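# Move the ceramic mug into the sink safely

## Task

Get the mug into the sink without breaking it: it must not drop more than a few centimetres or be struck hard. The utility cart is free to roll. Afterwards, open the gripper and move the robot away from the mug. The robot must not topple or finish leaning.

## Robot and tools

ROBOT. A Rainbow Robotics RB-Y1: a base with two drive wheels and two rear casters (0.66 m long, 0.58 m wide, front edge 0.10 m ahead of the drive axle), a head, two seven-joint arms with parallel grippers, and a torso whose lower 'leg' folds at ankle, knee and hip. The bent leg can stick out past the front edge of the base. Each arm is rated for 3 kg. Too much weight held far forward can tip the robot over, and nothing stops that.

FRAMES. Base frame: origin on the floor midway between the drive wheels, x forward, y left, z up. The state reports chest, left_hand and right_hand in this frame. A hand point lies between the finger pads; the fingers point along its -z axis and close along its x axis. Reported hand positions are approximate, worse at full reach. The odometry frame is the base frame at the scene's start. base_odometry counts wheel rotation only, so slipping looks like travel. Heading is positive to the left, -3.142 to 3.142.

execute_actions. Argument actions is a list holding one action or none (an empty list only returns state and images). An action can contain:
- base: exactly one of {"translate_m": d}, a straight drive of d metres relative to where the base is now, forward positive, -3 to 3; or {"rotate_rad": d}, an on-the-spot turn of d radians relative to the current heading, left (counter-clockwise seen from above) positive, -3.2 to 3.2. No sideways motion.
- joints: a single dictionary, keyed by joint name, of absolute targets in radians (grippers in metres of opening). Ranges: torso_squat_rad 0 to 1.2 (larger lowers a level chest); torso_shift_rad -0.3 to 0.6 (positive pushes hips forward); torso_pitch_rad -0.2 to 1.4 (positive bows forward); torso_yaw_rad -1.5 to 1.5 (positive left). Per arm: shoulder_pitch -2.356 to 2.356 (0 hanging, negative swings forward and up); left_shoulder_roll_rad 0 to 3.141 and right_shoulder_roll_rad -3.141 to 0 (away from the body lifts the arm sideways); shoulder_yaw -2.094 to 2.094 (positive turns a bent forearm left, both arms); elbow -2.617 to 0.01 (0 straight, negative bends forward); forearm_roll -3.141 to 3.141; wrist_pitch -1.57 to 1.919 (negative tips the hand forward); hand_roll -2.705 to 2.705; the two roll joints turn counter-clockwise from above on a hanging arm for positive values, both arms. left_gripper_m and right_gripper_m 0 to 0.1. head_pan_rad -0.523 to 0.523 (relative to chest, positive left); head_tilt_rad -0.35 to 1.57 (positive looks down). Full names use left_/right_ prefixes as in the schema.
- speeds: lower top speed for this action only: translate_m 0.05 to 0.4 m/s, rotate_rad 0.1 to 1.509 rad/s. A base command needing over 8.667 s is refused.
- min_time_s: 0.1 to 8, the shortest duration for each arm and head motion.
Top speeds: arm joints 1 rad/s (wrist-end joints 1.5), head 1.5, squat and pitch 0.3, shift 0.15, torso yaw 0.6, grippers 0.1 m/s. No action runs beyond 15 s. The cameras argument lists head_camera, left_wrist_camera, right_wrist_camera or all; omitted or null gives all, [] gives none. Any unknown key, camera name or out-of-range number rejects the whole call with no motion.

TORSO. Extra combined limits: squat + shift <= 1.52; squat - shift + pitch <= 1.57; shift + 0.5 pitch - 0.4 squat <= 0.7; shift + 0.3 pitch - 0.5 squat <= 0.39. Breaking one makes the commanded torso joints stop short with off_target.

GRIPPER. To grip, command an opening at least 0.005 m narrower than the object; off_target is then expected.

RESULTS. base_status and joint_status tell how each motion ended. done: reached (for the base, wheels turned the full amount even if slipping). off_target: resting away from the target, possibly still pushing. time_out: took over 1.5 times the expected time plus 1 s (torso 2.5 times), max 14 s. contact_stop: torso or arm met firm resistance or could not lift the load. stopped_with_arm: torso halted because an arm contact-stopped. limit_stop_at_own_body: a self-collision guard halted it before touching. limit_stop_at_<name>: some built-in limit. After these stops the joint keeps its current position. A contact_stop, time_out or stopped_with_arm in one member halts its whole group (torso joints; left arm joints; right arm joints). 'joint command not followed' plus a cause line means an arm's targets were withheld (gripper still moves); named joints then show not_followed and may be retried later. on_its_own covers what you did not command; 'held at' is a held target, not a position. Joints or base left out of an action may still be driving to an older target. The pictures line names the returned images in order.

RECOVERY. A stopped arm or torso may still press. Back it off alone, arms before torso. If both hands share one object and the torso contact-stops immediately with nothing in the way, resend every arm joint at its reported position, then repeat the torso command.

wait: seconds 0 to 10; commands nothing and returns state and images.
zoom_image: camera plus region [x0, y0, x1, y1] in pixels from the top-left, at most 504 by 504, on a camera's latest full image.
finished_scene: scene is the current scene's number; ends it for good and reports success, so the mug must already rest in the sink, released, with the robot clear.

AVOID. The base does not stop on collision; wheels may spin and keep pushing. When the leg meets furniture the torso may shove the robot backward unseen by odometry. Never let the arms strike or press each other, including grippers; the inter-arm check ignores hands. Joint torque at its load limit (shoulders 65.1, elbow 33.4, wrist joints 23.2 N m, load included) freezes the robot for 10 s. Holding loads heats motors: MOTOR HOT from 65 °C, brakes at 80 °C (OVER-TEMPERATURE FAULT, limit_stop_at_motor_heat), after which targets must be resent. The robot holds its last command while you think. Loose objects may get brief pushes.

Each tool is called after "Call:" as name(argument=value, ...) on one line, values as JSON.

## Session

Call:
execute_actions(actions=[])

Scene clock: 0.00 s.
base_odometry: x=+0.000 y=+0.000 heading=+0.000 (m, m, rad; odometry frame)
base_status: not commanded
joint_positions: torso_squat_rad=+0.350 torso_shift_rad=+0.001 torso_pitch_rad=+0.001 torso_yaw_rad=-0.001 left_shoulder_pitch_rad=+0.000 left_shoulder_roll_rad=+0.023 left_shoulder_yaw_rad=+0.014 left_elbow_rad=-0.258 left_forearm_roll_rad=+0.013 left_wrist_pitch_rad=-0.025 left_hand_roll_rad=+0.045 left_gripper_m=+0.100 right_shoulder_pitch_rad=+0.000 right_shoulder_roll_rad=-0.022 right_shoulder_yaw_rad=-0.046 right_elbow_rad=-0.182 right_forearm_roll_rad=-0.009 right_wrist_pitch_rad=-0.023 right_hand_roll_rad=-0.025 right_gripper_m=+0.101 head_pan_rad=+0.001 head_tilt_rad=+0.400
joint_status: not commanded
chest: x=-0.2271 y=-0.0004 z=+1.2476 quat_wxyz=(+1.000, +0.000, +0.001, +0.000) (m; base frame)
left_hand: x=-0.0969 y=+0.2390 z=+0.5749 quat_wxyz=(+0.989, +0.009, -0.141, +0.034) (m; base frame)
right_hand: x=-0.1348 y=-0.2413 z=+0.5686 quat_wxyz=(+0.994, -0.012, -0.102, -0.039) (m; base frame)
pictures: head_camera, left_wrist_camera, right_wrist_camera
Images, in order (width x height): head_camera 896x504, left_wrist_camera 644x364, right_wrist_camera 644x364.

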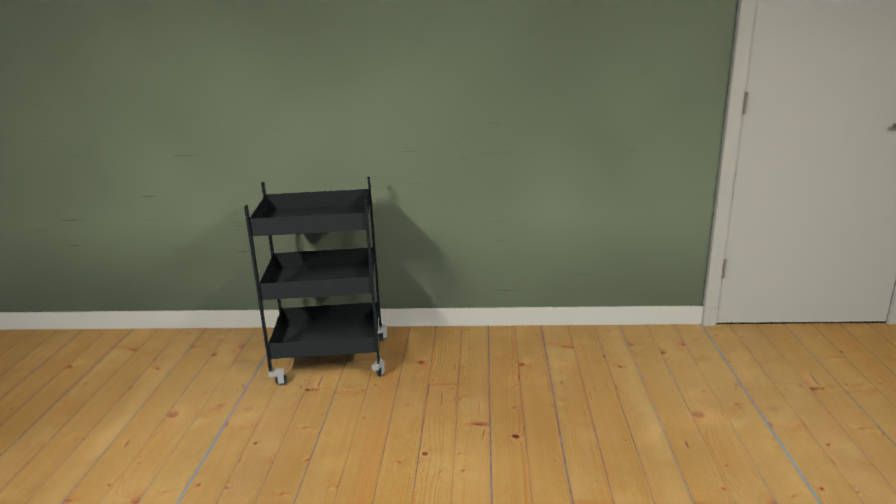

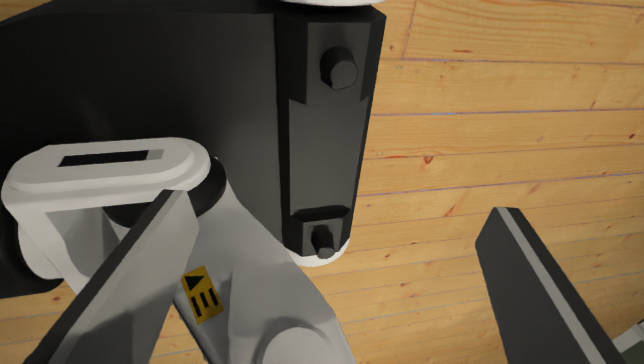

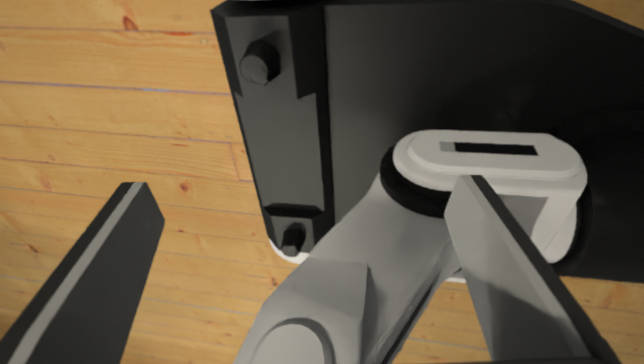

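Call:
execute_actions(actions=[{"base":{"rotate_rad":-1.3},"joints":{"head_pan_rad":-0.25,"head_tilt_rad":0.15,"torso_squat_rad":0.0,"torso_shift_rad":0.2,"torso_pitch_rad":0.3,"left_shoulder_pitch_rad":-0.3,"left_elbow_rad":-0.1,"right_shoulder_pitch_rad":-0.3}}], cameras=["head_camera"])

Scene clock: 7.43 s.
base_odometry: x=+0.000 y=+0.000 heading=-1.299 (m, m, rad; odometry frame)
base_status: done
joint_positions: torso_squat_rad=+0.000 torso_shift_rad=+0.200 torso_pitch_rad=+0.300 torso_yaw_rad=-0.001 left_shoulder_pitch_rad=-0.300 left_shoulder_roll_rad=+0.023 left_shoulder_yaw_rad=+0.014 left_elbow_rad=-0.100 left_forearm_roll_rad=+0.013 left_wrist_pitch_rad=-0.025 left_hand_roll_rad=+0.045 left_gripper_m=+0.100 right_shoulder_pitch_rad=-0.300 right_shoulder_roll_rad=-0.022 right_shoulder_yaw_rad=-0.046 right_elbow_rad=-0.182 right_forearm_roll_rad=-0.009 right_wrist_pitch_rad=-0.023 right_hand_roll_rad=-0.025 right_gripper_m=+0.101 head_pan_rad=-0.250 head_tilt_rad=+0.150
joint_status: all done
chest: x=+0.0027 y=-0.0004 z=+1.2621 quat_wxyz=(+0.989, +0.000, +0.150, +0.000) (m; base frame)
left_hand: x=+0.0683 y=+0.2216 z=+0.5752 quat_wxyz=(+0.998, +0.000, -0.054, -0.015) (m; base frame)
right_hand: x=+0.1075 y=-0.2209 z=+0.5780 quat_wxyz=(+0.995, +0.001, -0.094, +0.011) (m; base frame)
pictures: head_camera
Images, in order (width x height): head_camera 896x504.

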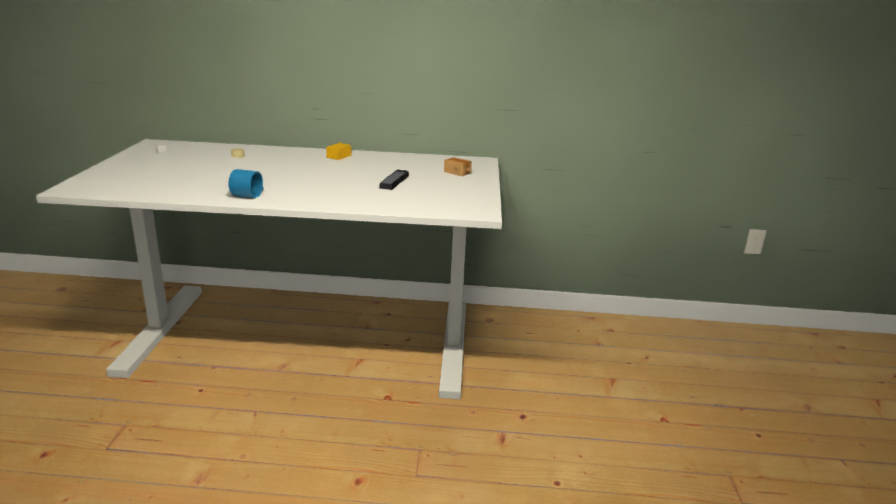

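Call:
zoom_image(camera="head_camera", region=[196, 140, 296, 220])

Region (196, 140, 296, 220) of head_camera's 896x504 image, scaled by 5.040, with more detail than that image has; it fills the top 403 rows of this view, and the rest is white.

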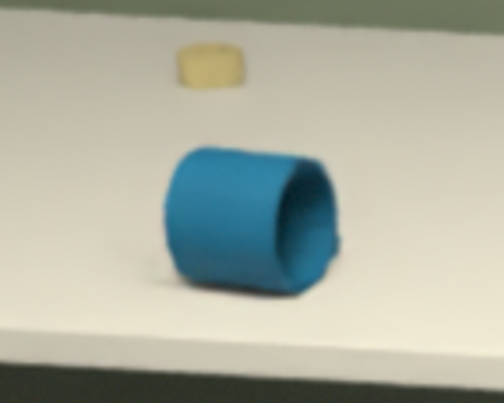

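Call:
execute_actions(actions=[{"base":{"rotate_rad":0.07},"joints":{"head_pan_rad":0,"head_tilt_rad":0.5}}], cameras=[])

Call:
execute_actions(actions=[{"base":{"translate_m":1.45},"joints":{"right_shoulder_pitch_rad":-0.93,"right_shoulder_roll_rad":-0.135,"right_shoulder_yaw_rad":-0.278,"right_elbow_rad":-0.3,"right_forearm_roll_rad":-1.571,"right_wrist_pitch_rad":1.3,"right_hand_roll_rad":-0.918,"right_gripper_m":0.045},"min_time_s":4}], cameras=["head_camera","right_wrist_camera"])

Scene clock: 92.67 s.
base_odometry: x=+0.000 y=+0.000 heading=-1.230 (m, m, rad; odometry frame)
base_status: done
joint_positions: torso_squat_rad=+0.000 torso_shift_rad=+0.200 torso_pitch_rad=+0.300 torso_yaw_rad=-0.001 left_shoulder_pitch_rad=-0.300 left_shoulder_roll_rad=+0.023 left_shoulder_yaw_rad=+0.014 left_elbow_rad=-0.100 left_forearm_roll_rad=+0.013 left_wrist_pitch_rad=-0.025 left_hand_roll_rad=+0.045 left_gripper_m=+0.100 right_shoulder_pitch_rad=-0.300 right_shoulder_roll_rad=-0.022 right_shoulder_yaw_rad=-0.046 right_elbow_rad=-0.182 right_forearm_roll_rad=-0.009 right_wrist_pitch_rad=-0.023 right_hand_roll_rad=-0.025 right_gripper_m=+0.101 head_pan_rad=+0.000 head_tilt_rad=+0.500
joint_status: all done
chest: x=+0.0027 y=-0.0004 z=+1.2621 quat_wxyz=(+0.989, +0.000, +0.150, +0.000) (m; base frame)
left_hand: x=+0.0683 y=+0.2216 z=+0.5752 quat_wxyz=(+0.998, +0.000, -0.054, -0.015) (m; base frame)
right_hand: x=+0.1075 y=-0.2209 z=+0.5780 quat_wxyz=(+0.996, +0.001, -0.094, +0.011) (m; base frame)
pictures: none
No camera images: the call's "cameras" was empty. Leave "cameras" out to get every camera's image.

Scene clock: 97.87 s.
base_odometry: x=+0.484 y=-1.367 heading=-1.231 (m, m, rad; odometry frame)
base_status: done
joint_positions: torso_squat_rad=+0.000 torso_shift_rad=+0.200 torso_pitch_rad=+0.300 torso_yaw_rad=-0.001 left_shoulder_pitch_rad=-0.300 left_shoulder_roll_rad=+0.023 left_shoulder_yaw_rad=+0.014 left_elbow_rad=-0.100 left_forearm_roll_rad=+0.013 left_wrist_pitch_rad=-0.025 left_hand_roll_rad=+0.045 left_gripper_m=+0.100 right_shoulder_pitch_rad=-0.930 right_shoulder_roll_rad=-0.135 right_shoulder_yaw_rad=-0.278 right_elbow_rad=-0.300 right_forearm_roll_rad=-1.571 right_wrist_pitch_rad=+1.300 right_hand_roll_rad=-0.918 right_gripper_m=+0.045 head_pan_rad=+0.000 head_tilt_rad=+0.500
joint_status: all done
chest: x=+0.0026 y=-0.0004 z=+1.2621 quat_wxyz=(+0.989, +0.000, +0.149, +0.000) (m; base frame)
left_hand: x=+0.0683 y=+0.2216 z=+0.5752 quat_wxyz=(+0.998, +0.000, -0.054, -0.015) (m; base frame)
right_hand: x=+0.4371 y=+0.0016 z=+0.9064 quat_wxyz=(+0.479, +0.503, +0.405, -0.595) (m; base frame)
pictures: head_camera, right_wrist_camera
Images, in order (width x height): head_camera 896x504, right_wrist_camera 644x364.

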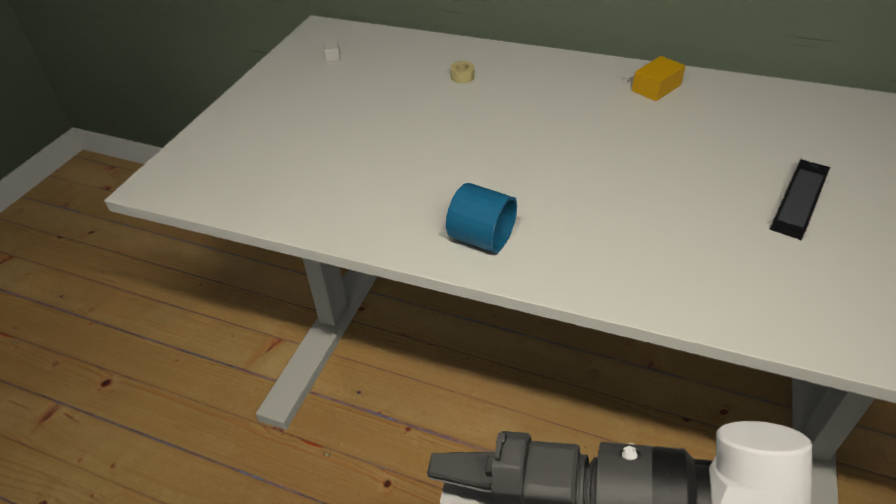

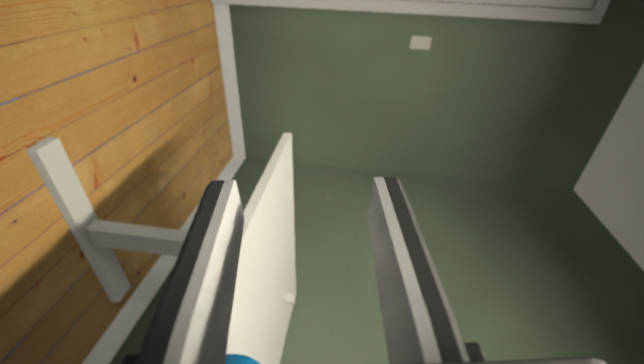

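Call:
execute_actions(actions=[{"base":{"translate_m":0.51},"joints":{"torso_yaw_rad":-0.33,"head_tilt_rad":0.85,"head_pan_rad":0.15}}], cameras=["head_camera"])

Call:
execute_actions(actions=[{"base":{"rotate_rad":-0.33},"joints":{"torso_yaw_rad":0}}], cameras=["head_camera","right_wrist_camera"])

Scene clock: 114.93 s.
base_odometry: x=+0.654 y=-1.848 heading=-1.232 (m, m, rad; odometry frame)
base_status: done
joint_positions: torso_squat_rad=+0.000 torso_shift_rad=+0.200 torso_pitch_rad=+0.300 torso_yaw_rad=-0.330 left_shoulder_pitch_rad=-0.300 left_shoulder_roll_rad=+0.023 left_shoulder_yaw_rad=+0.014 left_elbow_rad=-0.100 left_forearm_roll_rad=+0.013 left_wrist_pitch_rad=-0.025 left_hand_roll_rad=+0.045 left_gripper_m=+0.100 right_shoulder_pitch_rad=-0.930 right_shoulder_roll_rad=-0.135 right_shoulder_yaw_rad=-0.278 right_elbow_rad=-0.300 right_forearm_roll_rad=-1.571 right_wrist_pitch_rad=+1.300 right_hand_roll_rad=-0.918 right_gripper_m=+0.045 head_pan_rad=+0.150 head_tilt_rad=+0.850
joint_status: all done
chest: x=+0.0026 y=-0.0004 z=+1.2621 quat_wxyz=(+0.975, -0.025, +0.147, -0.162) (m; base frame)
left_hand: x=+0.1233 y=+0.1236 z=+0.5582 quat_wxyz=(+0.983, -0.057, -0.054, -0.169) (m; base frame)
right_hand: x=+0.4110 y=-0.1670 z=+0.9145 quat_wxyz=(+0.404, +0.536, +0.292, -0.681) (m; base frame)
pictures: head_camera
Images, in order (width x height): head_camera 896x504.

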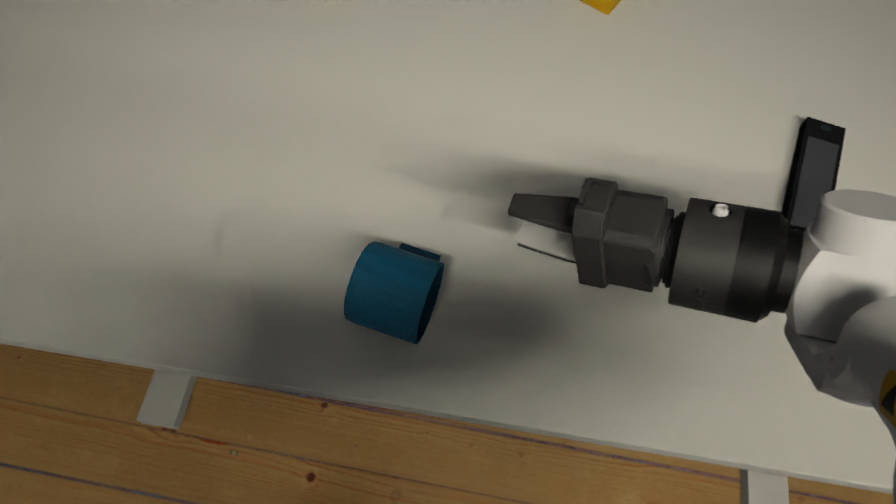

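Scene clock: 116.90 s.
base_odometry: x=+0.654 y=-1.848 heading=-1.561 (m, m, rad; odometry frame)
base_status: done
joint_positions: torso_squat_rad=+0.000 torso_shift_rad=+0.200 torso_pitch_rad=+0.300 torso_yaw_rad=+0.000 left_shoulder_pitch_rad=-0.300 left_shoulder_roll_rad=+0.023 left_shoulder_yaw_rad=+0.014 left_elbow_rad=-0.100 left_forearm_roll_rad=+0.013 left_wrist_pitch_rad=-0.025 left_hand_roll_rad=+0.045 left_gripper_m=+0.100 right_shoulder_pitch_rad=-0.930 right_shoulder_roll_rad=-0.135 right_shoulder_yaw_rad=-0.278 right_elbow_rad=-0.300 right_forearm_roll_rad=-1.571 right_wrist_pitch_rad=+1.300 right_hand_roll_rad=-0.918 right_gripper_m=+0.045 head_pan_rad=+0.150 head_tilt_rad=+0.850
joint_status: all done
chest: x=+0.0026 y=-0.0004 z=+1.2621 quat_wxyz=(+0.989, +0.000, +0.149, +0.000) (m; base frame)
left_hand: x=+0.0681 y=+0.2217 z=+0.5753 quat_wxyz=(+0.998, +0.000, -0.054, -0.015) (m; base frame)
right_hand: x=+0.4371 y=+0.0019 z=+0.9065 quat_wxyz=(+0.479, +0.503, +0.405, -0.595) (m; base frame)
pictures: head_camera, right_wrist_camera
Images, in order (width x height): head_camera 896x504, right_wrist_camera 644x364.

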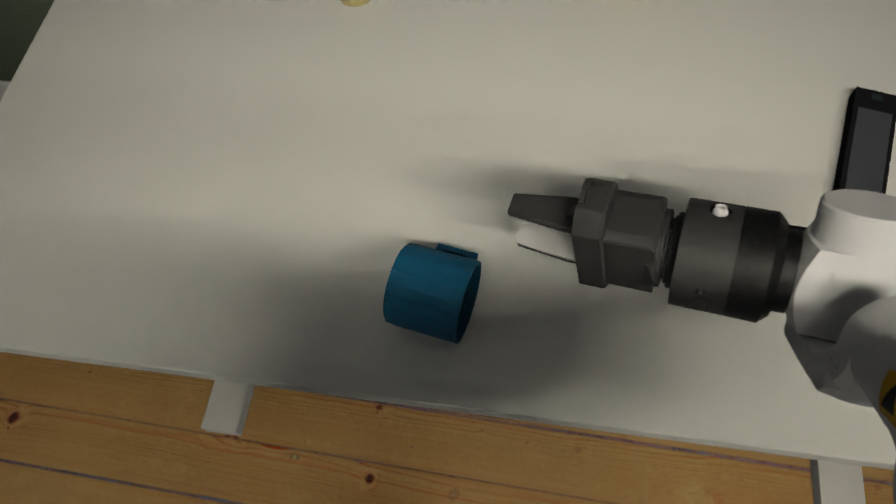

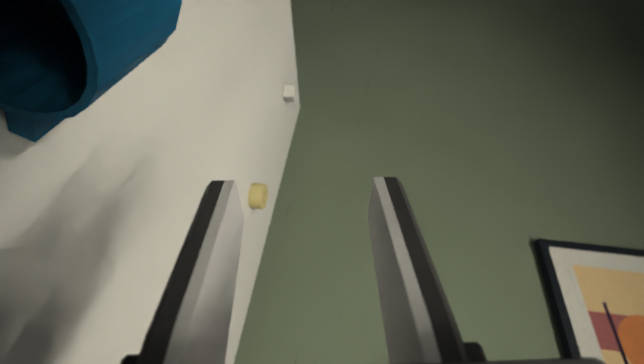

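Call:
execute_actions(actions=[{"joints":{"torso_squat_rad":0.47}}], cameras=["head_camera","right_wrist_camera"])

Scene clock: 121.83 s.
base_odometry: x=+0.654 y=-1.848 heading=-1.561 (m, m, rad; odometry frame)
base_status: not commanded
joint_positions: torso_squat_rad=+0.470 torso_shift_rad=+0.200 torso_pitch_rad=+0.300 torso_yaw_rad=+0.000 left_shoulder_pitch_rad=-0.300 left_shoulder_roll_rad=+0.023 left_shoulder_yaw_rad=+0.014 left_elbow_rad=-0.100 left_forearm_roll_rad=+0.013 left_wrist_pitch_rad=-0.025 left_hand_roll_rad=+0.045 left_gripper_m=+0.100 right_shoulder_pitch_rad=-0.930 right_shoulder_roll_rad=-0.135 right_shoulder_yaw_rad=-0.278 right_elbow_rad=-0.300 right_forearm_roll_rad=-1.571 right_wrist_pitch_rad=+1.300 right_hand_roll_rad=-0.918 right_gripper_m=+0.045 head_pan_rad=+0.150 head_tilt_rad=+0.850
joint_status: all done
chest: x=-0.0126 y=-0.0004 z=+1.1878 quat_wxyz=(+0.989, +0.000, +0.149, +0.000) (m; base frame)
left_hand: x=+0.0531 y=+0.2218 z=+0.5009 quat_wxyz=(+0.998, +0.000, -0.054, -0.015) (m; base frame)
right_hand: x=+0.4220 y=+0.0019 z=+0.8322 quat_wxyz=(+0.479, +0.503, +0.405, -0.595) (m; base frame)
pictures: head_camera, right_wrist_camera
Images, in order (width x height): head_camera 896x504, right_wrist_camera 644x364.

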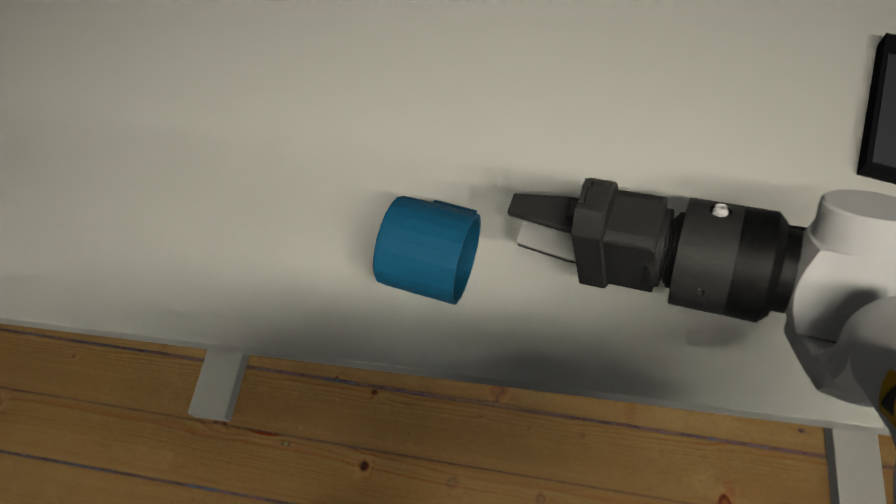

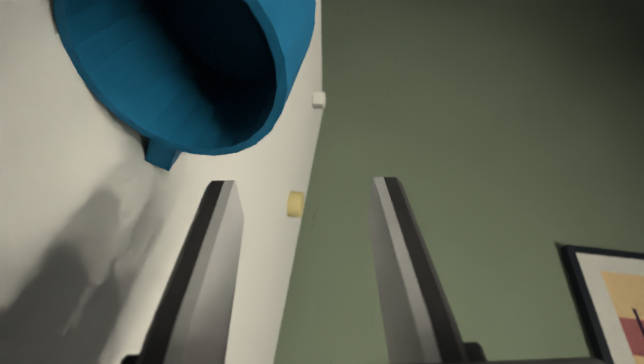

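Call:
execute_actions(actions=[{"base":{"translate_m":-0.016},"joints":{"torso_squat_rad":0.51}}], cameras=[])

Call:
execute_actions(actions=[{"base":{"rotate_rad":0.06}}], cameras=["head_camera","right_wrist_camera"])

Scene clock: 135.90 s.
base_odometry: x=+0.654 y=-1.832 heading=-1.561 (m, m, rad; odometry frame)
base_status: done
joint_positions: torso_squat_rad=+0.510 torso_shift_rad=+0.200 torso_pitch_rad=+0.300 torso_yaw_rad=+0.000 left_shoulder_pitch_rad=-0.300 left_shoulder_roll_rad=+0.023 left_shoulder_yaw_rad=+0.014 left_elbow_rad=-0.100 left_forearm_roll_rad=+0.013 left_wrist_pitch_rad=-0.025 left_hand_roll_rad=+0.045 left_gripper_m=+0.100 right_shoulder_pitch_rad=-0.930 right_shoulder_roll_rad=-0.135 right_shoulder_yaw_rad=-0.278 right_elbow_rad=-0.300 right_forearm_roll_rad=-1.571 right_wrist_pitch_rad=+1.300 right_hand_roll_rad=-0.918 right_gripper_m=+0.045 head_pan_rad=+0.150 head_tilt_rad=+0.850
joint_status: all done
chest: x=-0.0153 y=-0.0004 z=+1.1749 quat_wxyz=(+0.989, +0.000, +0.149, +0.000) (m; base frame)
left_hand: x=+0.0504 y=+0.2218 z=+0.4880 quat_wxyz=(+0.998, +0.000, -0.054, -0.015) (m; base frame)
right_hand: x=+0.4193 y=+0.0019 z=+0.8193 quat_wxyz=(+0.479, +0.503, +0.405, -0.595) (m; base frame)
pictures: none
No camera images: the call's "cameras" was empty. Leave "cameras" out to get every camera's image.

Scene clock: 137.00 s.
base_odometry: x=+0.654 y=-1.832 heading=-1.503 (m, m, rad; odometry frame)
base_status: done
joint_positions: torso_squat_rad=+0.510 torso_shift_rad=+0.200 torso_pitch_rad=+0.300 torso_yaw_rad=+0.000 left_shoulder_pitch_rad=-0.300 left_shoulder_roll_rad=+0.023 left_shoulder_yaw_rad=+0.014 left_elbow_rad=-0.100 left_forearm_roll_rad=+0.013 left_wrist_pitch_rad=-0.025 left_hand_roll_rad=+0.045 left_gripper_m=+0.100 right_shoulder_pitch_rad=-0.930 right_shoulder_roll_rad=-0.135 right_shoulder_yaw_rad=-0.278 right_elbow_rad=-0.300 right_forearm_roll_rad=-1.571 right_wrist_pitch_rad=+1.300 right_hand_roll_rad=-0.918 right_gripper_m=+0.045 head_pan_rad=+0.150 head_tilt_rad=+0.850
joint_status: not commanded
chest: x=-0.0153 y=-0.0004 z=+1.1749 quat_wxyz=(+0.989, +0.000, +0.149, +0.000) (m; base frame)
left_hand: x=+0.0504 y=+0.2218 z=+0.4880 quat_wxyz=(+0.998, +0.000, -0.054, -0.015) (m; base frame)
right_hand: x=+0.4193 y=+0.0019 z=+0.8193 quat_wxyz=(+0.479, +0.503, +0.405, -0.595) (m; base frame)
pictures: head_camera, right_wrist_camera
Images, in order (width x height): head_camera 896x504, right_wrist_camera 644x364.

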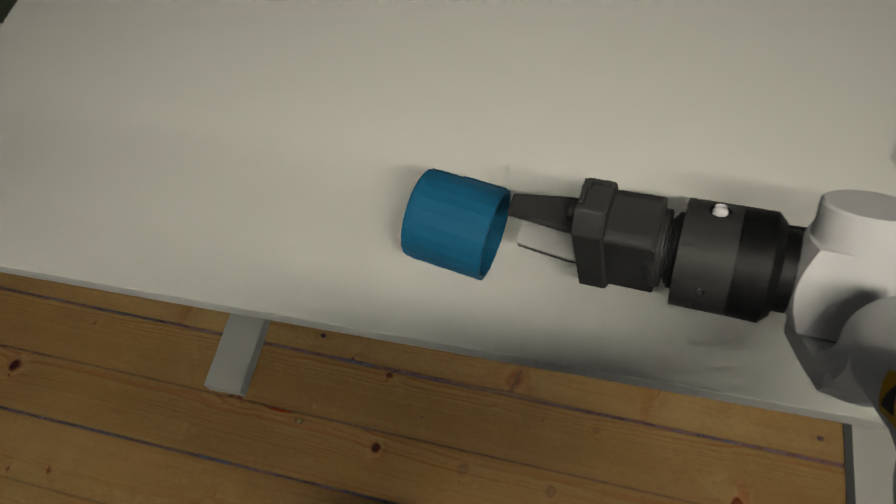

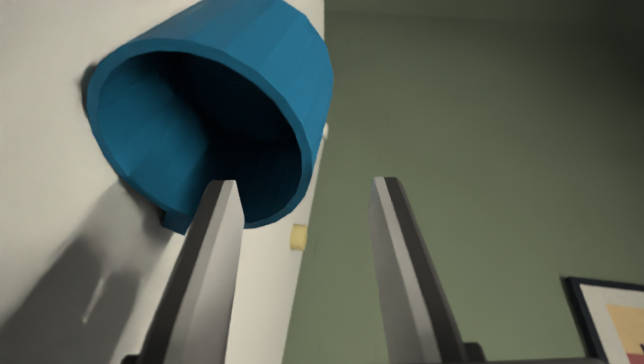

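Call:
execute_actions(actions=[{"base":{"rotate_rad":0.12},"speeds":{"rotate_rad":0.15}}], cameras=["head_camera","right_wrist_camera"])

Scene clock: 142.17 s.
base_odometry: x=+0.653 y=-1.832 heading=-1.383 (m, m, rad; odometry frame)
base_status: done
joint_positions: torso_squat_rad=+0.510 torso_shift_rad=+0.200 torso_pitch_rad=+0.300 torso_yaw_rad=+0.000 left_shoulder_pitch_rad=-0.300 left_shoulder_roll_rad=+0.023 left_shoulder_yaw_rad=+0.014 left_elbow_rad=-0.100 left_forearm_roll_rad=+0.013 left_wrist_pitch_rad=-0.025 left_hand_roll_rad=+0.045 left_gripper_m=+0.100 right_shoulder_pitch_rad=-0.930 right_shoulder_roll_rad=-0.135 right_shoulder_yaw_rad=-0.278 right_elbow_rad=-0.300 right_forearm_roll_rad=-1.571 right_wrist_pitch_rad=+1.300 right_hand_roll_rad=-0.918 right_gripper_m=+0.045 head_pan_rad=+0.150 head_tilt_rad=+0.850
joint_status: not commanded
chest: x=-0.0153 y=-0.0004 z=+1.1749 quat_wxyz=(+0.989, +0.000, +0.149, +0.000) (m; base frame)
left_hand: x=+0.0504 y=+0.2218 z=+0.4880 quat_wxyz=(+0.998, +0.000, -0.054, -0.015) (m; base frame)
right_hand: x=+0.4193 y=+0.0019 z=+0.8193 quat_wxyz=(+0.479, +0.503, +0.405, -0.595) (m; base frame)
pictures: head_camera, right_wrist_camera
Images, in order (width x height): head_camera 896x504, right_wrist_camera 644x364.

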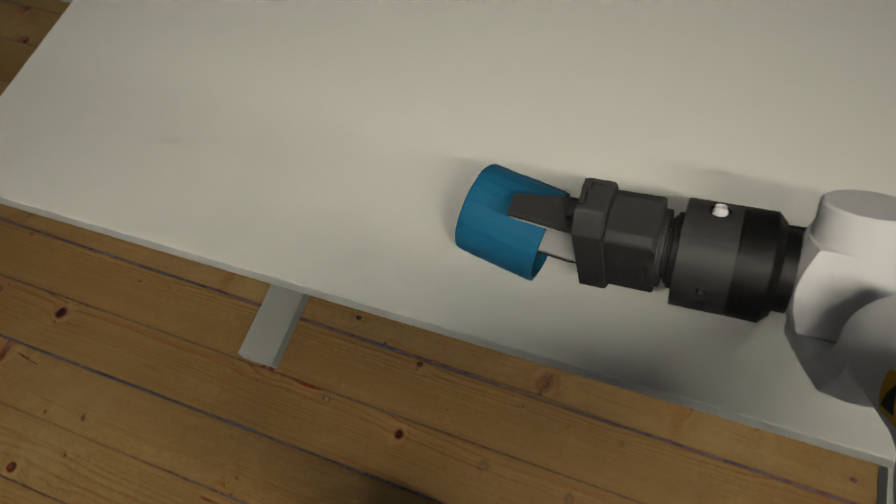

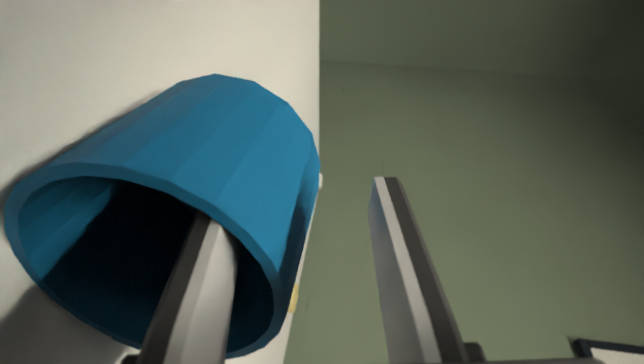

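Call:
execute_actions(actions=[{"base":{"rotate_rad":0.025}}], cameras=[])

Call:
execute_actions(actions=[{"joints":{"right_gripper_m":0.0}}], cameras=["head_camera","right_wrist_camera"])

Scene clock: 147.70 s.
base_odometry: x=+0.653 y=-1.832 heading=-1.359 (m, m, rad; odometry frame)
base_status: done
joint_positions: torso_squat_rad=+0.510 torso_shift_rad=+0.200 torso_pitch_rad=+0.300 torso_yaw_rad=+0.000 left_shoulder_pitch_rad=-0.300 left_shoulder_roll_rad=+0.023 left_shoulder_yaw_rad=+0.014 left_elbow_rad=-0.100 left_forearm_roll_rad=+0.013 left_wrist_pitch_rad=-0.025 left_hand_roll_rad=+0.045 left_gripper_m=+0.100 right_shoulder_pitch_rad=-0.930 right_shoulder_roll_rad=-0.135 right_shoulder_yaw_rad=-0.278 right_elbow_rad=-0.300 right_forearm_roll_rad=-1.571 right_wrist_pitch_rad=+1.300 right_hand_roll_rad=-0.918 right_gripper_m=+0.045 head_pan_rad=+0.150 head_tilt_rad=+0.850
joint_status: not commanded
chest: x=-0.0153 y=-0.0004 z=+1.1749 quat_wxyz=(+0.989, +0.000, +0.149, +0.000) (m; base frame)
left_hand: x=+0.0504 y=+0.2218 z=+0.4880 quat_wxyz=(+0.998, +0.000, -0.054, -0.015) (m; base frame)
right_hand: x=+0.4193 y=+0.0019 z=+0.8193 quat_wxyz=(+0.479, +0.503, +0.405, -0.595) (m; base frame)
pictures: none
No camera images: the call's "cameras" was empty. Leave "cameras" out to get every camera's image.

Scene clock: 148.63 s.
base_odometry: x=+0.653 y=-1.832 heading=-1.359 (m, m, rad; odometry frame)
base_status: not commanded
joint_positions: torso_squat_rad=+0.510 torso_shift_rad=+0.200 torso_pitch_rad=+0.300 torso_yaw_rad=+0.000 left_shoulder_pitch_rad=-0.300 left_shoulder_roll_rad=+0.023 left_shoulder_yaw_rad=+0.014 left_elbow_rad=-0.100 left_forearm_roll_rad=+0.013 left_wrist_pitch_rad=-0.025 left_hand_roll_rad=+0.045 left_gripper_m=+0.100 right_shoulder_pitch_rad=-0.930 right_shoulder_roll_rad=-0.135 right_shoulder_yaw_rad=-0.278 right_elbow_rad=-0.300 right_forearm_roll_rad=-1.571 right_wrist_pitch_rad=+1.300 right_hand_roll_rad=-0.918 right_gripper_m=+0.010 head_pan_rad=+0.150 head_tilt_rad=+0.850
joint_status: right_gripper_m off_target (ended at +0.010, target +0.000)
chest: x=-0.0153 y=-0.0004 z=+1.1749 quat_wxyz=(+0.989, +0.000, +0.149, +0.000) (m; base frame)
left_hand: x=+0.0504 y=+0.2218 z=+0.4880 quat_wxyz=(+0.998, +0.000, -0.054, -0.015) (m; base frame)
right_hand: x=+0.4196 y=+0.0020 z=+0.8196 quat_wxyz=(+0.479, +0.503, +0.405, -0.594) (m; base frame)
pictures: head_camera, right_wrist_camera
Images, in order (width x height): head_camera 896x504, right_wrist_camera 644x364.

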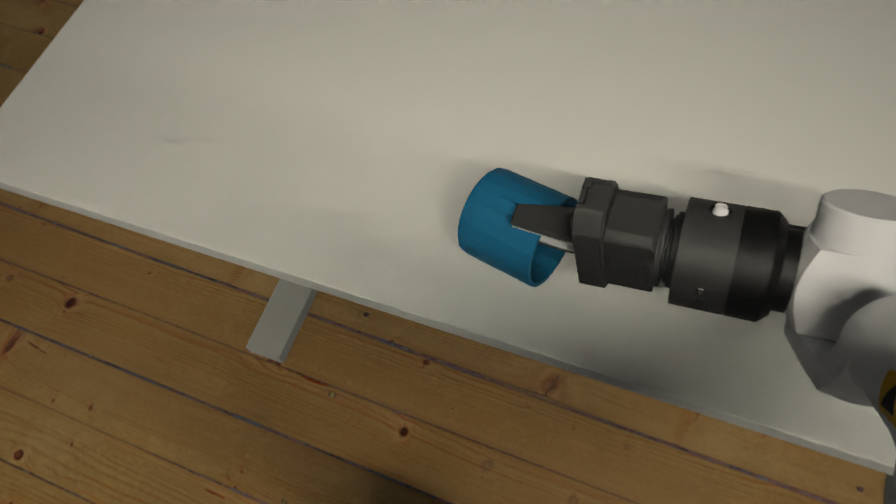

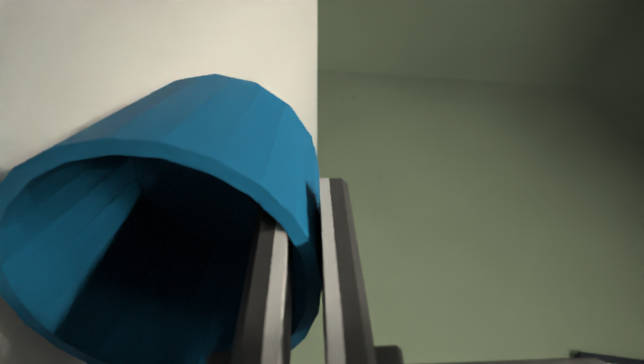

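Call:
execute_actions(actions=[{"joints":{"torso_squat_rad":0.43}}], cameras=["head_camera","right_wrist_camera"])

Scene clock: 152.63 s.
base_odometry: x=+0.653 y=-1.832 heading=-1.359 (m, m, rad; odometry frame)
base_status: not commanded
joint_positions: torso_squat_rad=+0.430 torso_shift_rad=+0.200 torso_pitch_rad=+0.300 torso_yaw_rad=+0.000 left_shoulder_pitch_rad=-0.300 left_shoulder_roll_rad=+0.023 left_shoulder_yaw_rad=+0.014 left_elbow_rad=-0.100 left_forearm_roll_rad=+0.013 left_wrist_pitch_rad=-0.025 left_hand_roll_rad=+0.045 left_gripper_m=+0.100 right_shoulder_pitch_rad=-0.930 right_shoulder_roll_rad=-0.135 right_shoulder_yaw_rad=-0.278 right_elbow_rad=-0.300 right_forearm_roll_rad=-1.571 right_wrist_pitch_rad=+1.300 right_hand_roll_rad=-0.918 right_gripper_m=+0.007 head_pan_rad=+0.150 head_tilt_rad=+0.850
joint_status: all done
chest: x=-0.0100 y=-0.0004 z=+1.1997 quat_wxyz=(+0.989, +0.000, +0.150, +0.000) (m; base frame)
left_hand: x=+0.0553 y=+0.2218 z=+0.5128 quat_wxyz=(+0.998, +0.000, -0.054, -0.015) (m; base frame)
right_hand: x=+0.4245 y=+0.0019 z=+0.8439 quat_wxyz=(+0.479, +0.503, +0.405, -0.595) (m; base frame)
pictures: head_camera, right_wrist_camera
Images, in order (width x height): head_camera 896x504, right_wrist_camera 644x364.

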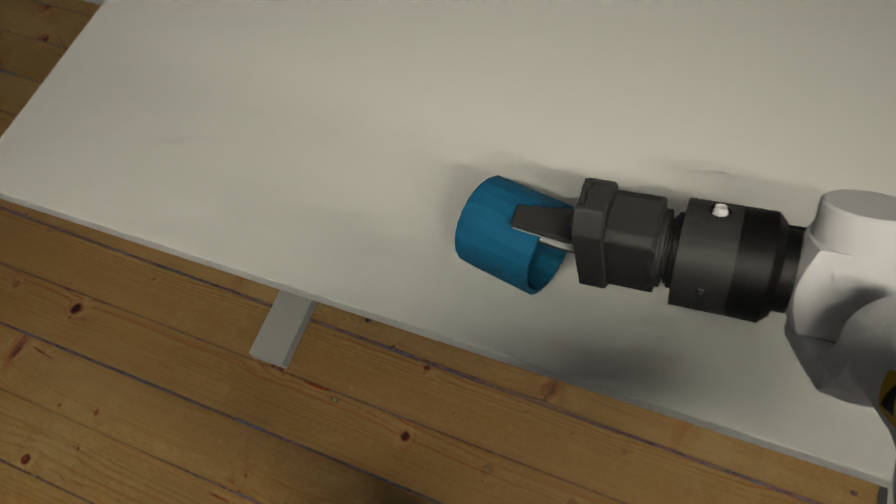

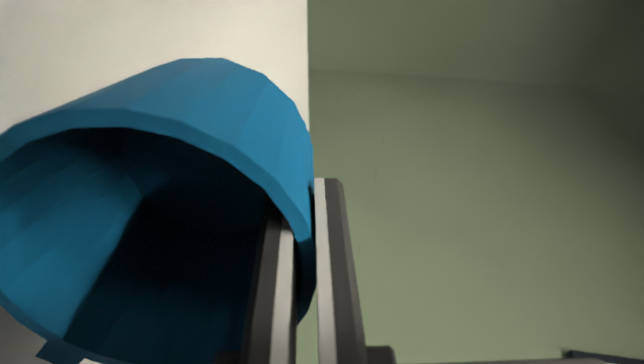

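Call:
execute_actions(actions=[{"base":{"translate_m":-2.0},"joints":{"torso_squat_rad":0.0,"right_shoulder_pitch_rad":-1.277,"right_shoulder_roll_rad":-0.244,"right_shoulder_yaw_rad":-0.334,"right_elbow_rad":-0.899,"right_forearm_roll_rad":0,"right_wrist_pitch_rad":1.858,"right_hand_roll_rad":0,"head_tilt_rad":0.5,"head_pan_rad":-0.15},"min_time_s":6}], cameras=["head_camera","right_wrist_camera"])

Scene clock: 167.57 s.
base_odometry: x=+0.233 y=+0.124 heading=-1.359 (m, m, rad; odometry frame)
base_status: done
joint_positions: torso_squat_rad=+0.000 torso_shift_rad=+0.200 torso_pitch_rad=+0.300 torso_yaw_rad=+0.000 left_shoulder_pitch_rad=-0.300 left_shoulder_roll_rad=+0.023 left_shoulder_yaw_rad=+0.014 left_elbow_rad=-0.100 left_forearm_roll_rad=+0.013 left_wrist_pitch_rad=-0.025 left_hand_roll_rad=+0.045 left_gripper_m=+0.100 right_shoulder_pitch_rad=-1.276 right_shoulder_roll_rad=-0.243 right_shoulder_yaw_rad=-0.334 right_elbow_rad=-0.899 right_forearm_roll_rad=+0.000 right_wrist_pitch_rad=+1.858 right_hand_roll_rad=+0.000 right_gripper_m=+0.007 head_pan_rad=-0.150 head_tilt_rad=+0.500
joint_status: all done
chest: x=+0.0026 y=-0.0004 z=+1.2621 quat_wxyz=(+0.989, +0.000, +0.150, +0.000) (m; base frame)
left_hand: x=+0.0681 y=+0.2217 z=+0.5752 quat_wxyz=(+0.998, +0.000, -0.054, -0.015) (m; base frame)
right_hand: x=+0.5239 y=-0.2201 z=+1.0170 quat_wxyz=(+1.000, +0.000, +0.001, +0.000) (m; base frame)
pictures: head_camera, right_wrist_camera
Images, in order (width x height): head_camera 896x504, right_wrist_camera 644x364.

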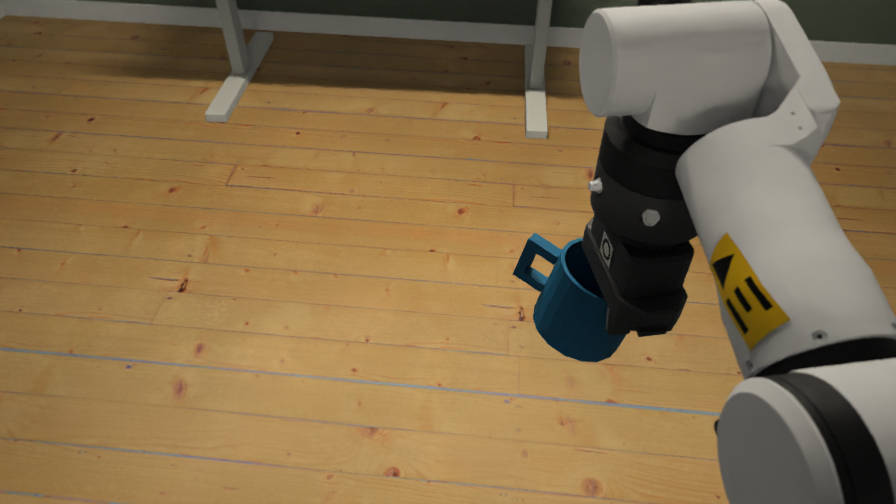

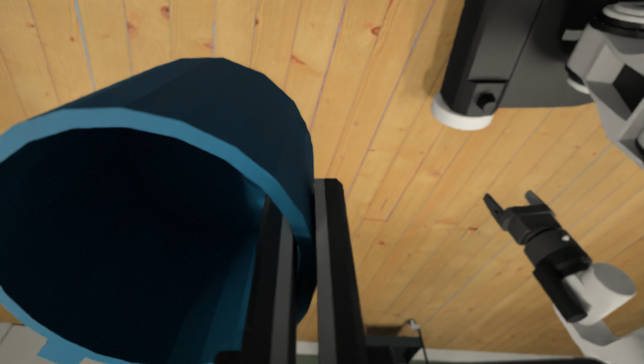

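Call:
execute_actions(actions=[{"base":{"rotate_rad":2.9},"joints":{"head_tilt_rad":0.1,"head_pan_rad":0.0}}], cameras=["head_camera","right_wrist_camera"])

Scene clock: 176.20 s.
base_odometry: x=+0.233 y=+0.124 heading=+1.541 (m, m, rad; odometry frame)
base_status: done
joint_positions: torso_squat_rad=+0.000 torso_shift_rad=+0.200 torso_pitch_rad=+0.300 torso_yaw_rad=+0.000 left_shoulder_pitch_rad=-0.300 left_shoulder_roll_rad=+0.023 left_shoulder_yaw_rad=+0.014 left_elbow_rad=-0.100 left_forearm_roll_rad=+0.013 left_wrist_pitch_rad=-0.025 left_hand_roll_rad=+0.045 left_gripper_m=+0.100 right_shoulder_pitch_rad=-1.276 right_shoulder_roll_rad=-0.244 right_shoulder_yaw_rad=-0.334 right_elbow_rad=-0.899 right_forearm_roll_rad=+0.000 right_wrist_pitch_rad=+1.858 right_hand_roll_rad=+0.000 right_gripper_m=+0.007 head_pan_rad=+0.000 head_tilt_rad=+0.100
joint_status: all done
chest: x=+0.0026 y=-0.0005 z=+1.2621 quat_wxyz=(+0.989, +0.000, +0.150, +0.000) (m; base frame)
left_hand: x=+0.0681 y=+0.2217 z=+0.5752 quat_wxyz=(+0.998, +0.000, -0.054, -0.015) (m; base frame)
right_hand: x=+0.5240 y=-0.2203 z=+1.0171 quat_wxyz=(+1.000, +0.000, +0.001, +0.000) (m; base frame)
pictures: head_camera, right_wrist_camera
Images, in order (width x height): head_camera 896x504, right_wrist_camera 644x364.

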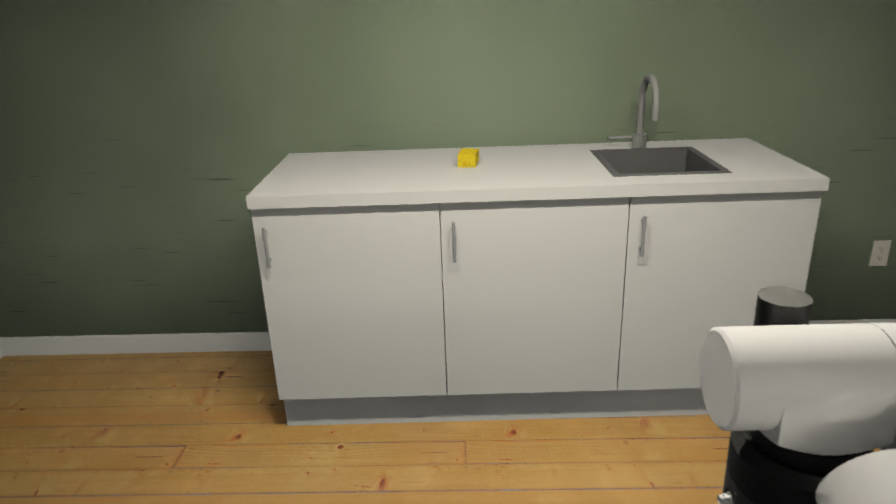

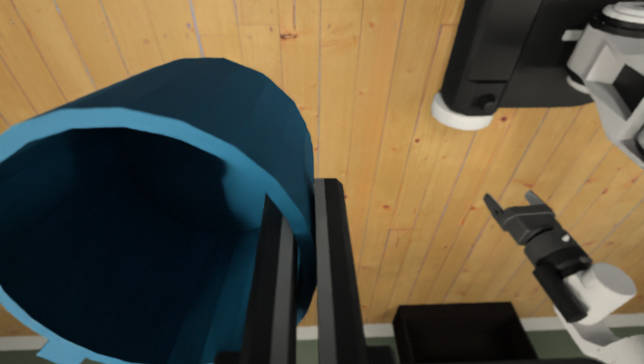

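Call:
execute_actions(actions=[{"base":{"rotate_rad":-0.18}}], cameras=[])

Call:
execute_actions(actions=[{"base":{"translate_m":1.5},"joints":{"right_forearm_roll_rad":0.15,"right_hand_roll_rad":-0.3,"right_wrist_pitch_rad":1.89,"head_tilt_rad":0.4},"min_time_s":2}], cameras=["head_camera","right_wrist_camera"])

Scene clock: 200.60 s.
base_odometry: x=+0.233 y=+0.124 heading=+1.361 (m, m, rad; odometry frame)
base_status: done
joint_positions: torso_squat_rad=+0.000 torso_shift_rad=+0.200 torso_pitch_rad=+0.300 torso_yaw_rad=+0.000 left_shoulder_pitch_rad=-0.300 left_shoulder_roll_rad=+0.023 left_shoulder_yaw_rad=+0.014 left_elbow_rad=-0.100 left_forearm_roll_rad=+0.013 left_wrist_pitch_rad=-0.025 left_hand_roll_rad=+0.045 left_gripper_m=+0.100 right_shoulder_pitch_rad=-1.276 right_shoulder_roll_rad=-0.244 right_shoulder_yaw_rad=-0.334 right_elbow_rad=-0.899 right_forearm_roll_rad=+0.000 right_wrist_pitch_rad=+1.858 right_hand_roll_rad=+0.000 right_gripper_m=+0.007 head_pan_rad=+0.000 head_tilt_rad=+0.100
joint_status: not commanded
chest: x=+0.0026 y=-0.0005 z=+1.2621 quat_wxyz=(+0.989, +0.000, +0.150, +0.000) (m; base frame)
left_hand: x=+0.0681 y=+0.2217 z=+0.5752 quat_wxyz=(+0.998, +0.000, -0.054, -0.015) (m; base frame)
right_hand: x=+0.5240 y=-0.2203 z=+1.0171 quat_wxyz=(+1.000, +0.000, +0.001, +0.000) (m; base frame)
pictures: none
No camera images: the call's "cameras" was empty. Leave "cameras" out to get every camera's image.

Scene clock: 205.93 s.
base_odometry: x=+0.544 y=+1.591 heading=+1.362 (m, m, rad; odometry frame)
base_status: done
joint_positions: torso_squat_rad=+0.000 torso_shift_rad=+0.200 torso_pitch_rad=+0.300 torso_yaw_rad=+0.000 left_shoulder_pitch_rad=-0.300 left_shoulder_roll_rad=+0.023 left_shoulder_yaw_rad=+0.014 left_elbow_rad=-0.100 left_forearm_roll_rad=+0.013 left_wrist_pitch_rad=-0.025 left_hand_roll_rad=+0.045 left_gripper_m=+0.100 right_shoulder_pitch_rad=-1.276 right_shoulder_roll_rad=-0.244 right_shoulder_yaw_rad=-0.334 right_elbow_rad=-0.899 right_forearm_roll_rad=+0.150 right_wrist_pitch_rad=+1.890 right_hand_roll_rad=-0.300 right_gripper_m=+0.007 head_pan_rad=+0.000 head_tilt_rad=+0.400
joint_status: all done
chest: x=+0.0026 y=-0.0005 z=+1.2621 quat_wxyz=(+0.989, +0.000, +0.150, +0.000) (m; base frame)
left_hand: x=+0.0681 y=+0.2217 z=+0.5752 quat_wxyz=(+0.998, +0.000, -0.054, -0.015) (m; base frame)
right_hand: x=+0.5160 y=-0.2530 z=+1.0196 quat_wxyz=(+0.983, -0.073, +0.006, -0.171) (m; base frame)
pictures: head_camera, right_wrist_camera
Images, in order (width x height): head_camera 896x504, right_wrist_camera 644x364.

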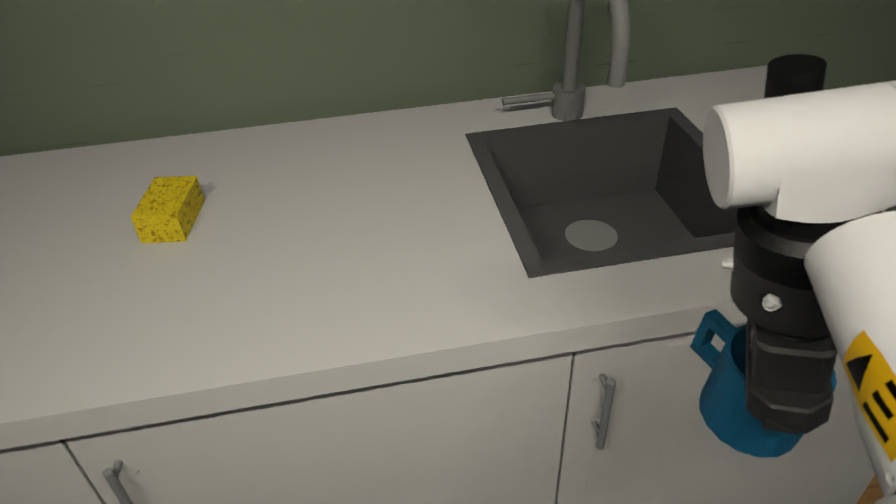

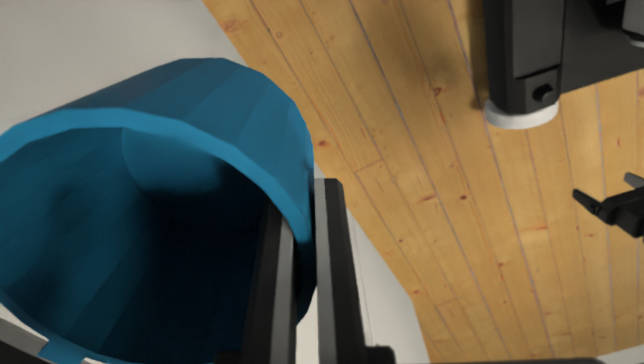

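Call:
execute_actions(actions=[{"base":{"rotate_rad":0.07},"joints":{"head_tilt_rad":0.62,"head_pan_rad":-0.25}}], cameras=[])

Call:
execute_actions(actions=[{"base":{"translate_m":0.42}}], cameras=["head_camera","right_wrist_camera"])

Scene clock: 215.47 s.
base_odometry: x=+0.544 y=+1.592 heading=+1.431 (m, m, rad; odometry frame)
base_status: done
joint_positions: torso_squat_rad=+0.000 torso_shift_rad=+0.200 torso_pitch_rad=+0.300 torso_yaw_rad=+0.000 left_shoulder_pitch_rad=-0.300 left_shoulder_roll_rad=+0.023 left_shoulder_yaw_rad=+0.014 left_elbow_rad=-0.100 left_forearm_roll_rad=+0.013 left_wrist_pitch_rad=-0.025 left_hand_roll_rad=+0.045 left_gripper_m=+0.100 right_shoulder_pitch_rad=-1.276 right_shoulder_roll_rad=-0.244 right_shoulder_yaw_rad=-0.334 right_elbow_rad=-0.899 right_forearm_roll_rad=+0.150 right_wrist_pitch_rad=+1.890 right_hand_roll_rad=-0.300 right_gripper_m=+0.007 head_pan_rad=-0.250 head_tilt_rad=+0.620
joint_status: all done
chest: x=+0.0026 y=-0.0005 z=+1.2621 quat_wxyz=(+0.989, +0.000, +0.150, +0.000) (m; base frame)
left_hand: x=+0.0681 y=+0.2217 z=+0.5752 quat_wxyz=(+0.998, +0.000, -0.054, -0.015) (m; base frame)
right_hand: x=+0.5160 y=-0.2530 z=+1.0196 quat_wxyz=(+0.983, -0.073, +0.006, -0.171) (m; base frame)
pictures: none
No camera images: the call's "cameras" was empty. Leave "cameras" out to get every camera's image.

Scene clock: 218.10 s.
base_odometry: x=+0.603 y=+2.007 heading=+1.431 (m, m, rad; odometry frame)
base_status: done
joint_positions: torso_squat_rad=+0.000 torso_shift_rad=+0.200 torso_pitch_rad=+0.300 torso_yaw_rad=+0.000 left_shoulder_pitch_rad=-0.300 left_shoulder_roll_rad=+0.023 left_shoulder_yaw_rad=+0.014 left_elbow_rad=-0.100 left_forearm_roll_rad=+0.013 left_wrist_pitch_rad=-0.025 left_hand_roll_rad=+0.045 left_gripper_m=+0.100 right_shoulder_pitch_rad=-1.276 right_shoulder_roll_rad=-0.244 right_shoulder_yaw_rad=-0.334 right_elbow_rad=-0.899 right_forearm_roll_rad=+0.150 right_wrist_pitch_rad=+1.890 right_hand_roll_rad=-0.300 right_gripper_m=+0.007 head_pan_rad=-0.250 head_tilt_rad=+0.620
joint_status: not commanded
chest: x=+0.0027 y=-0.0005 z=+1.2621 quat_wxyz=(+0.989, +0.000, +0.150, +0.000) (m; base frame)
left_hand: x=+0.0681 y=+0.2217 z=+0.5752 quat_wxyz=(+0.998, +0.000, -0.054, -0.015) (m; base frame)
right_hand: x=+0.5161 y=-0.2530 z=+1.0196 quat_wxyz=(+0.983, -0.073, +0.006, -0.171) (m; base frame)
pictures: head_camera, right_wrist_camera
Images, in order (width x height): head_camera 896x504, right_wrist_camera 644x364.

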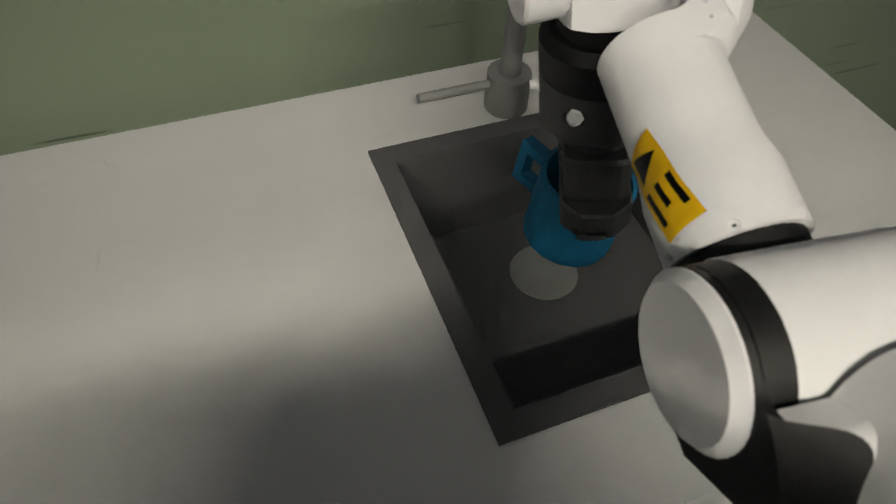

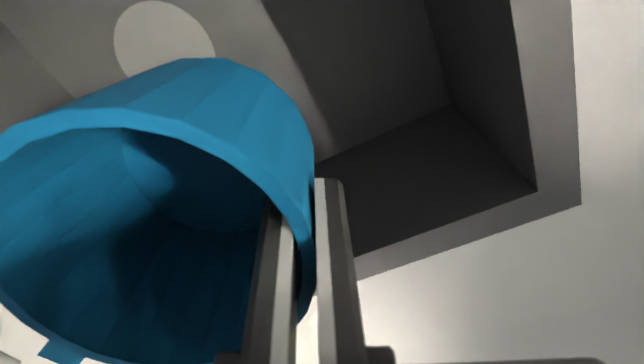

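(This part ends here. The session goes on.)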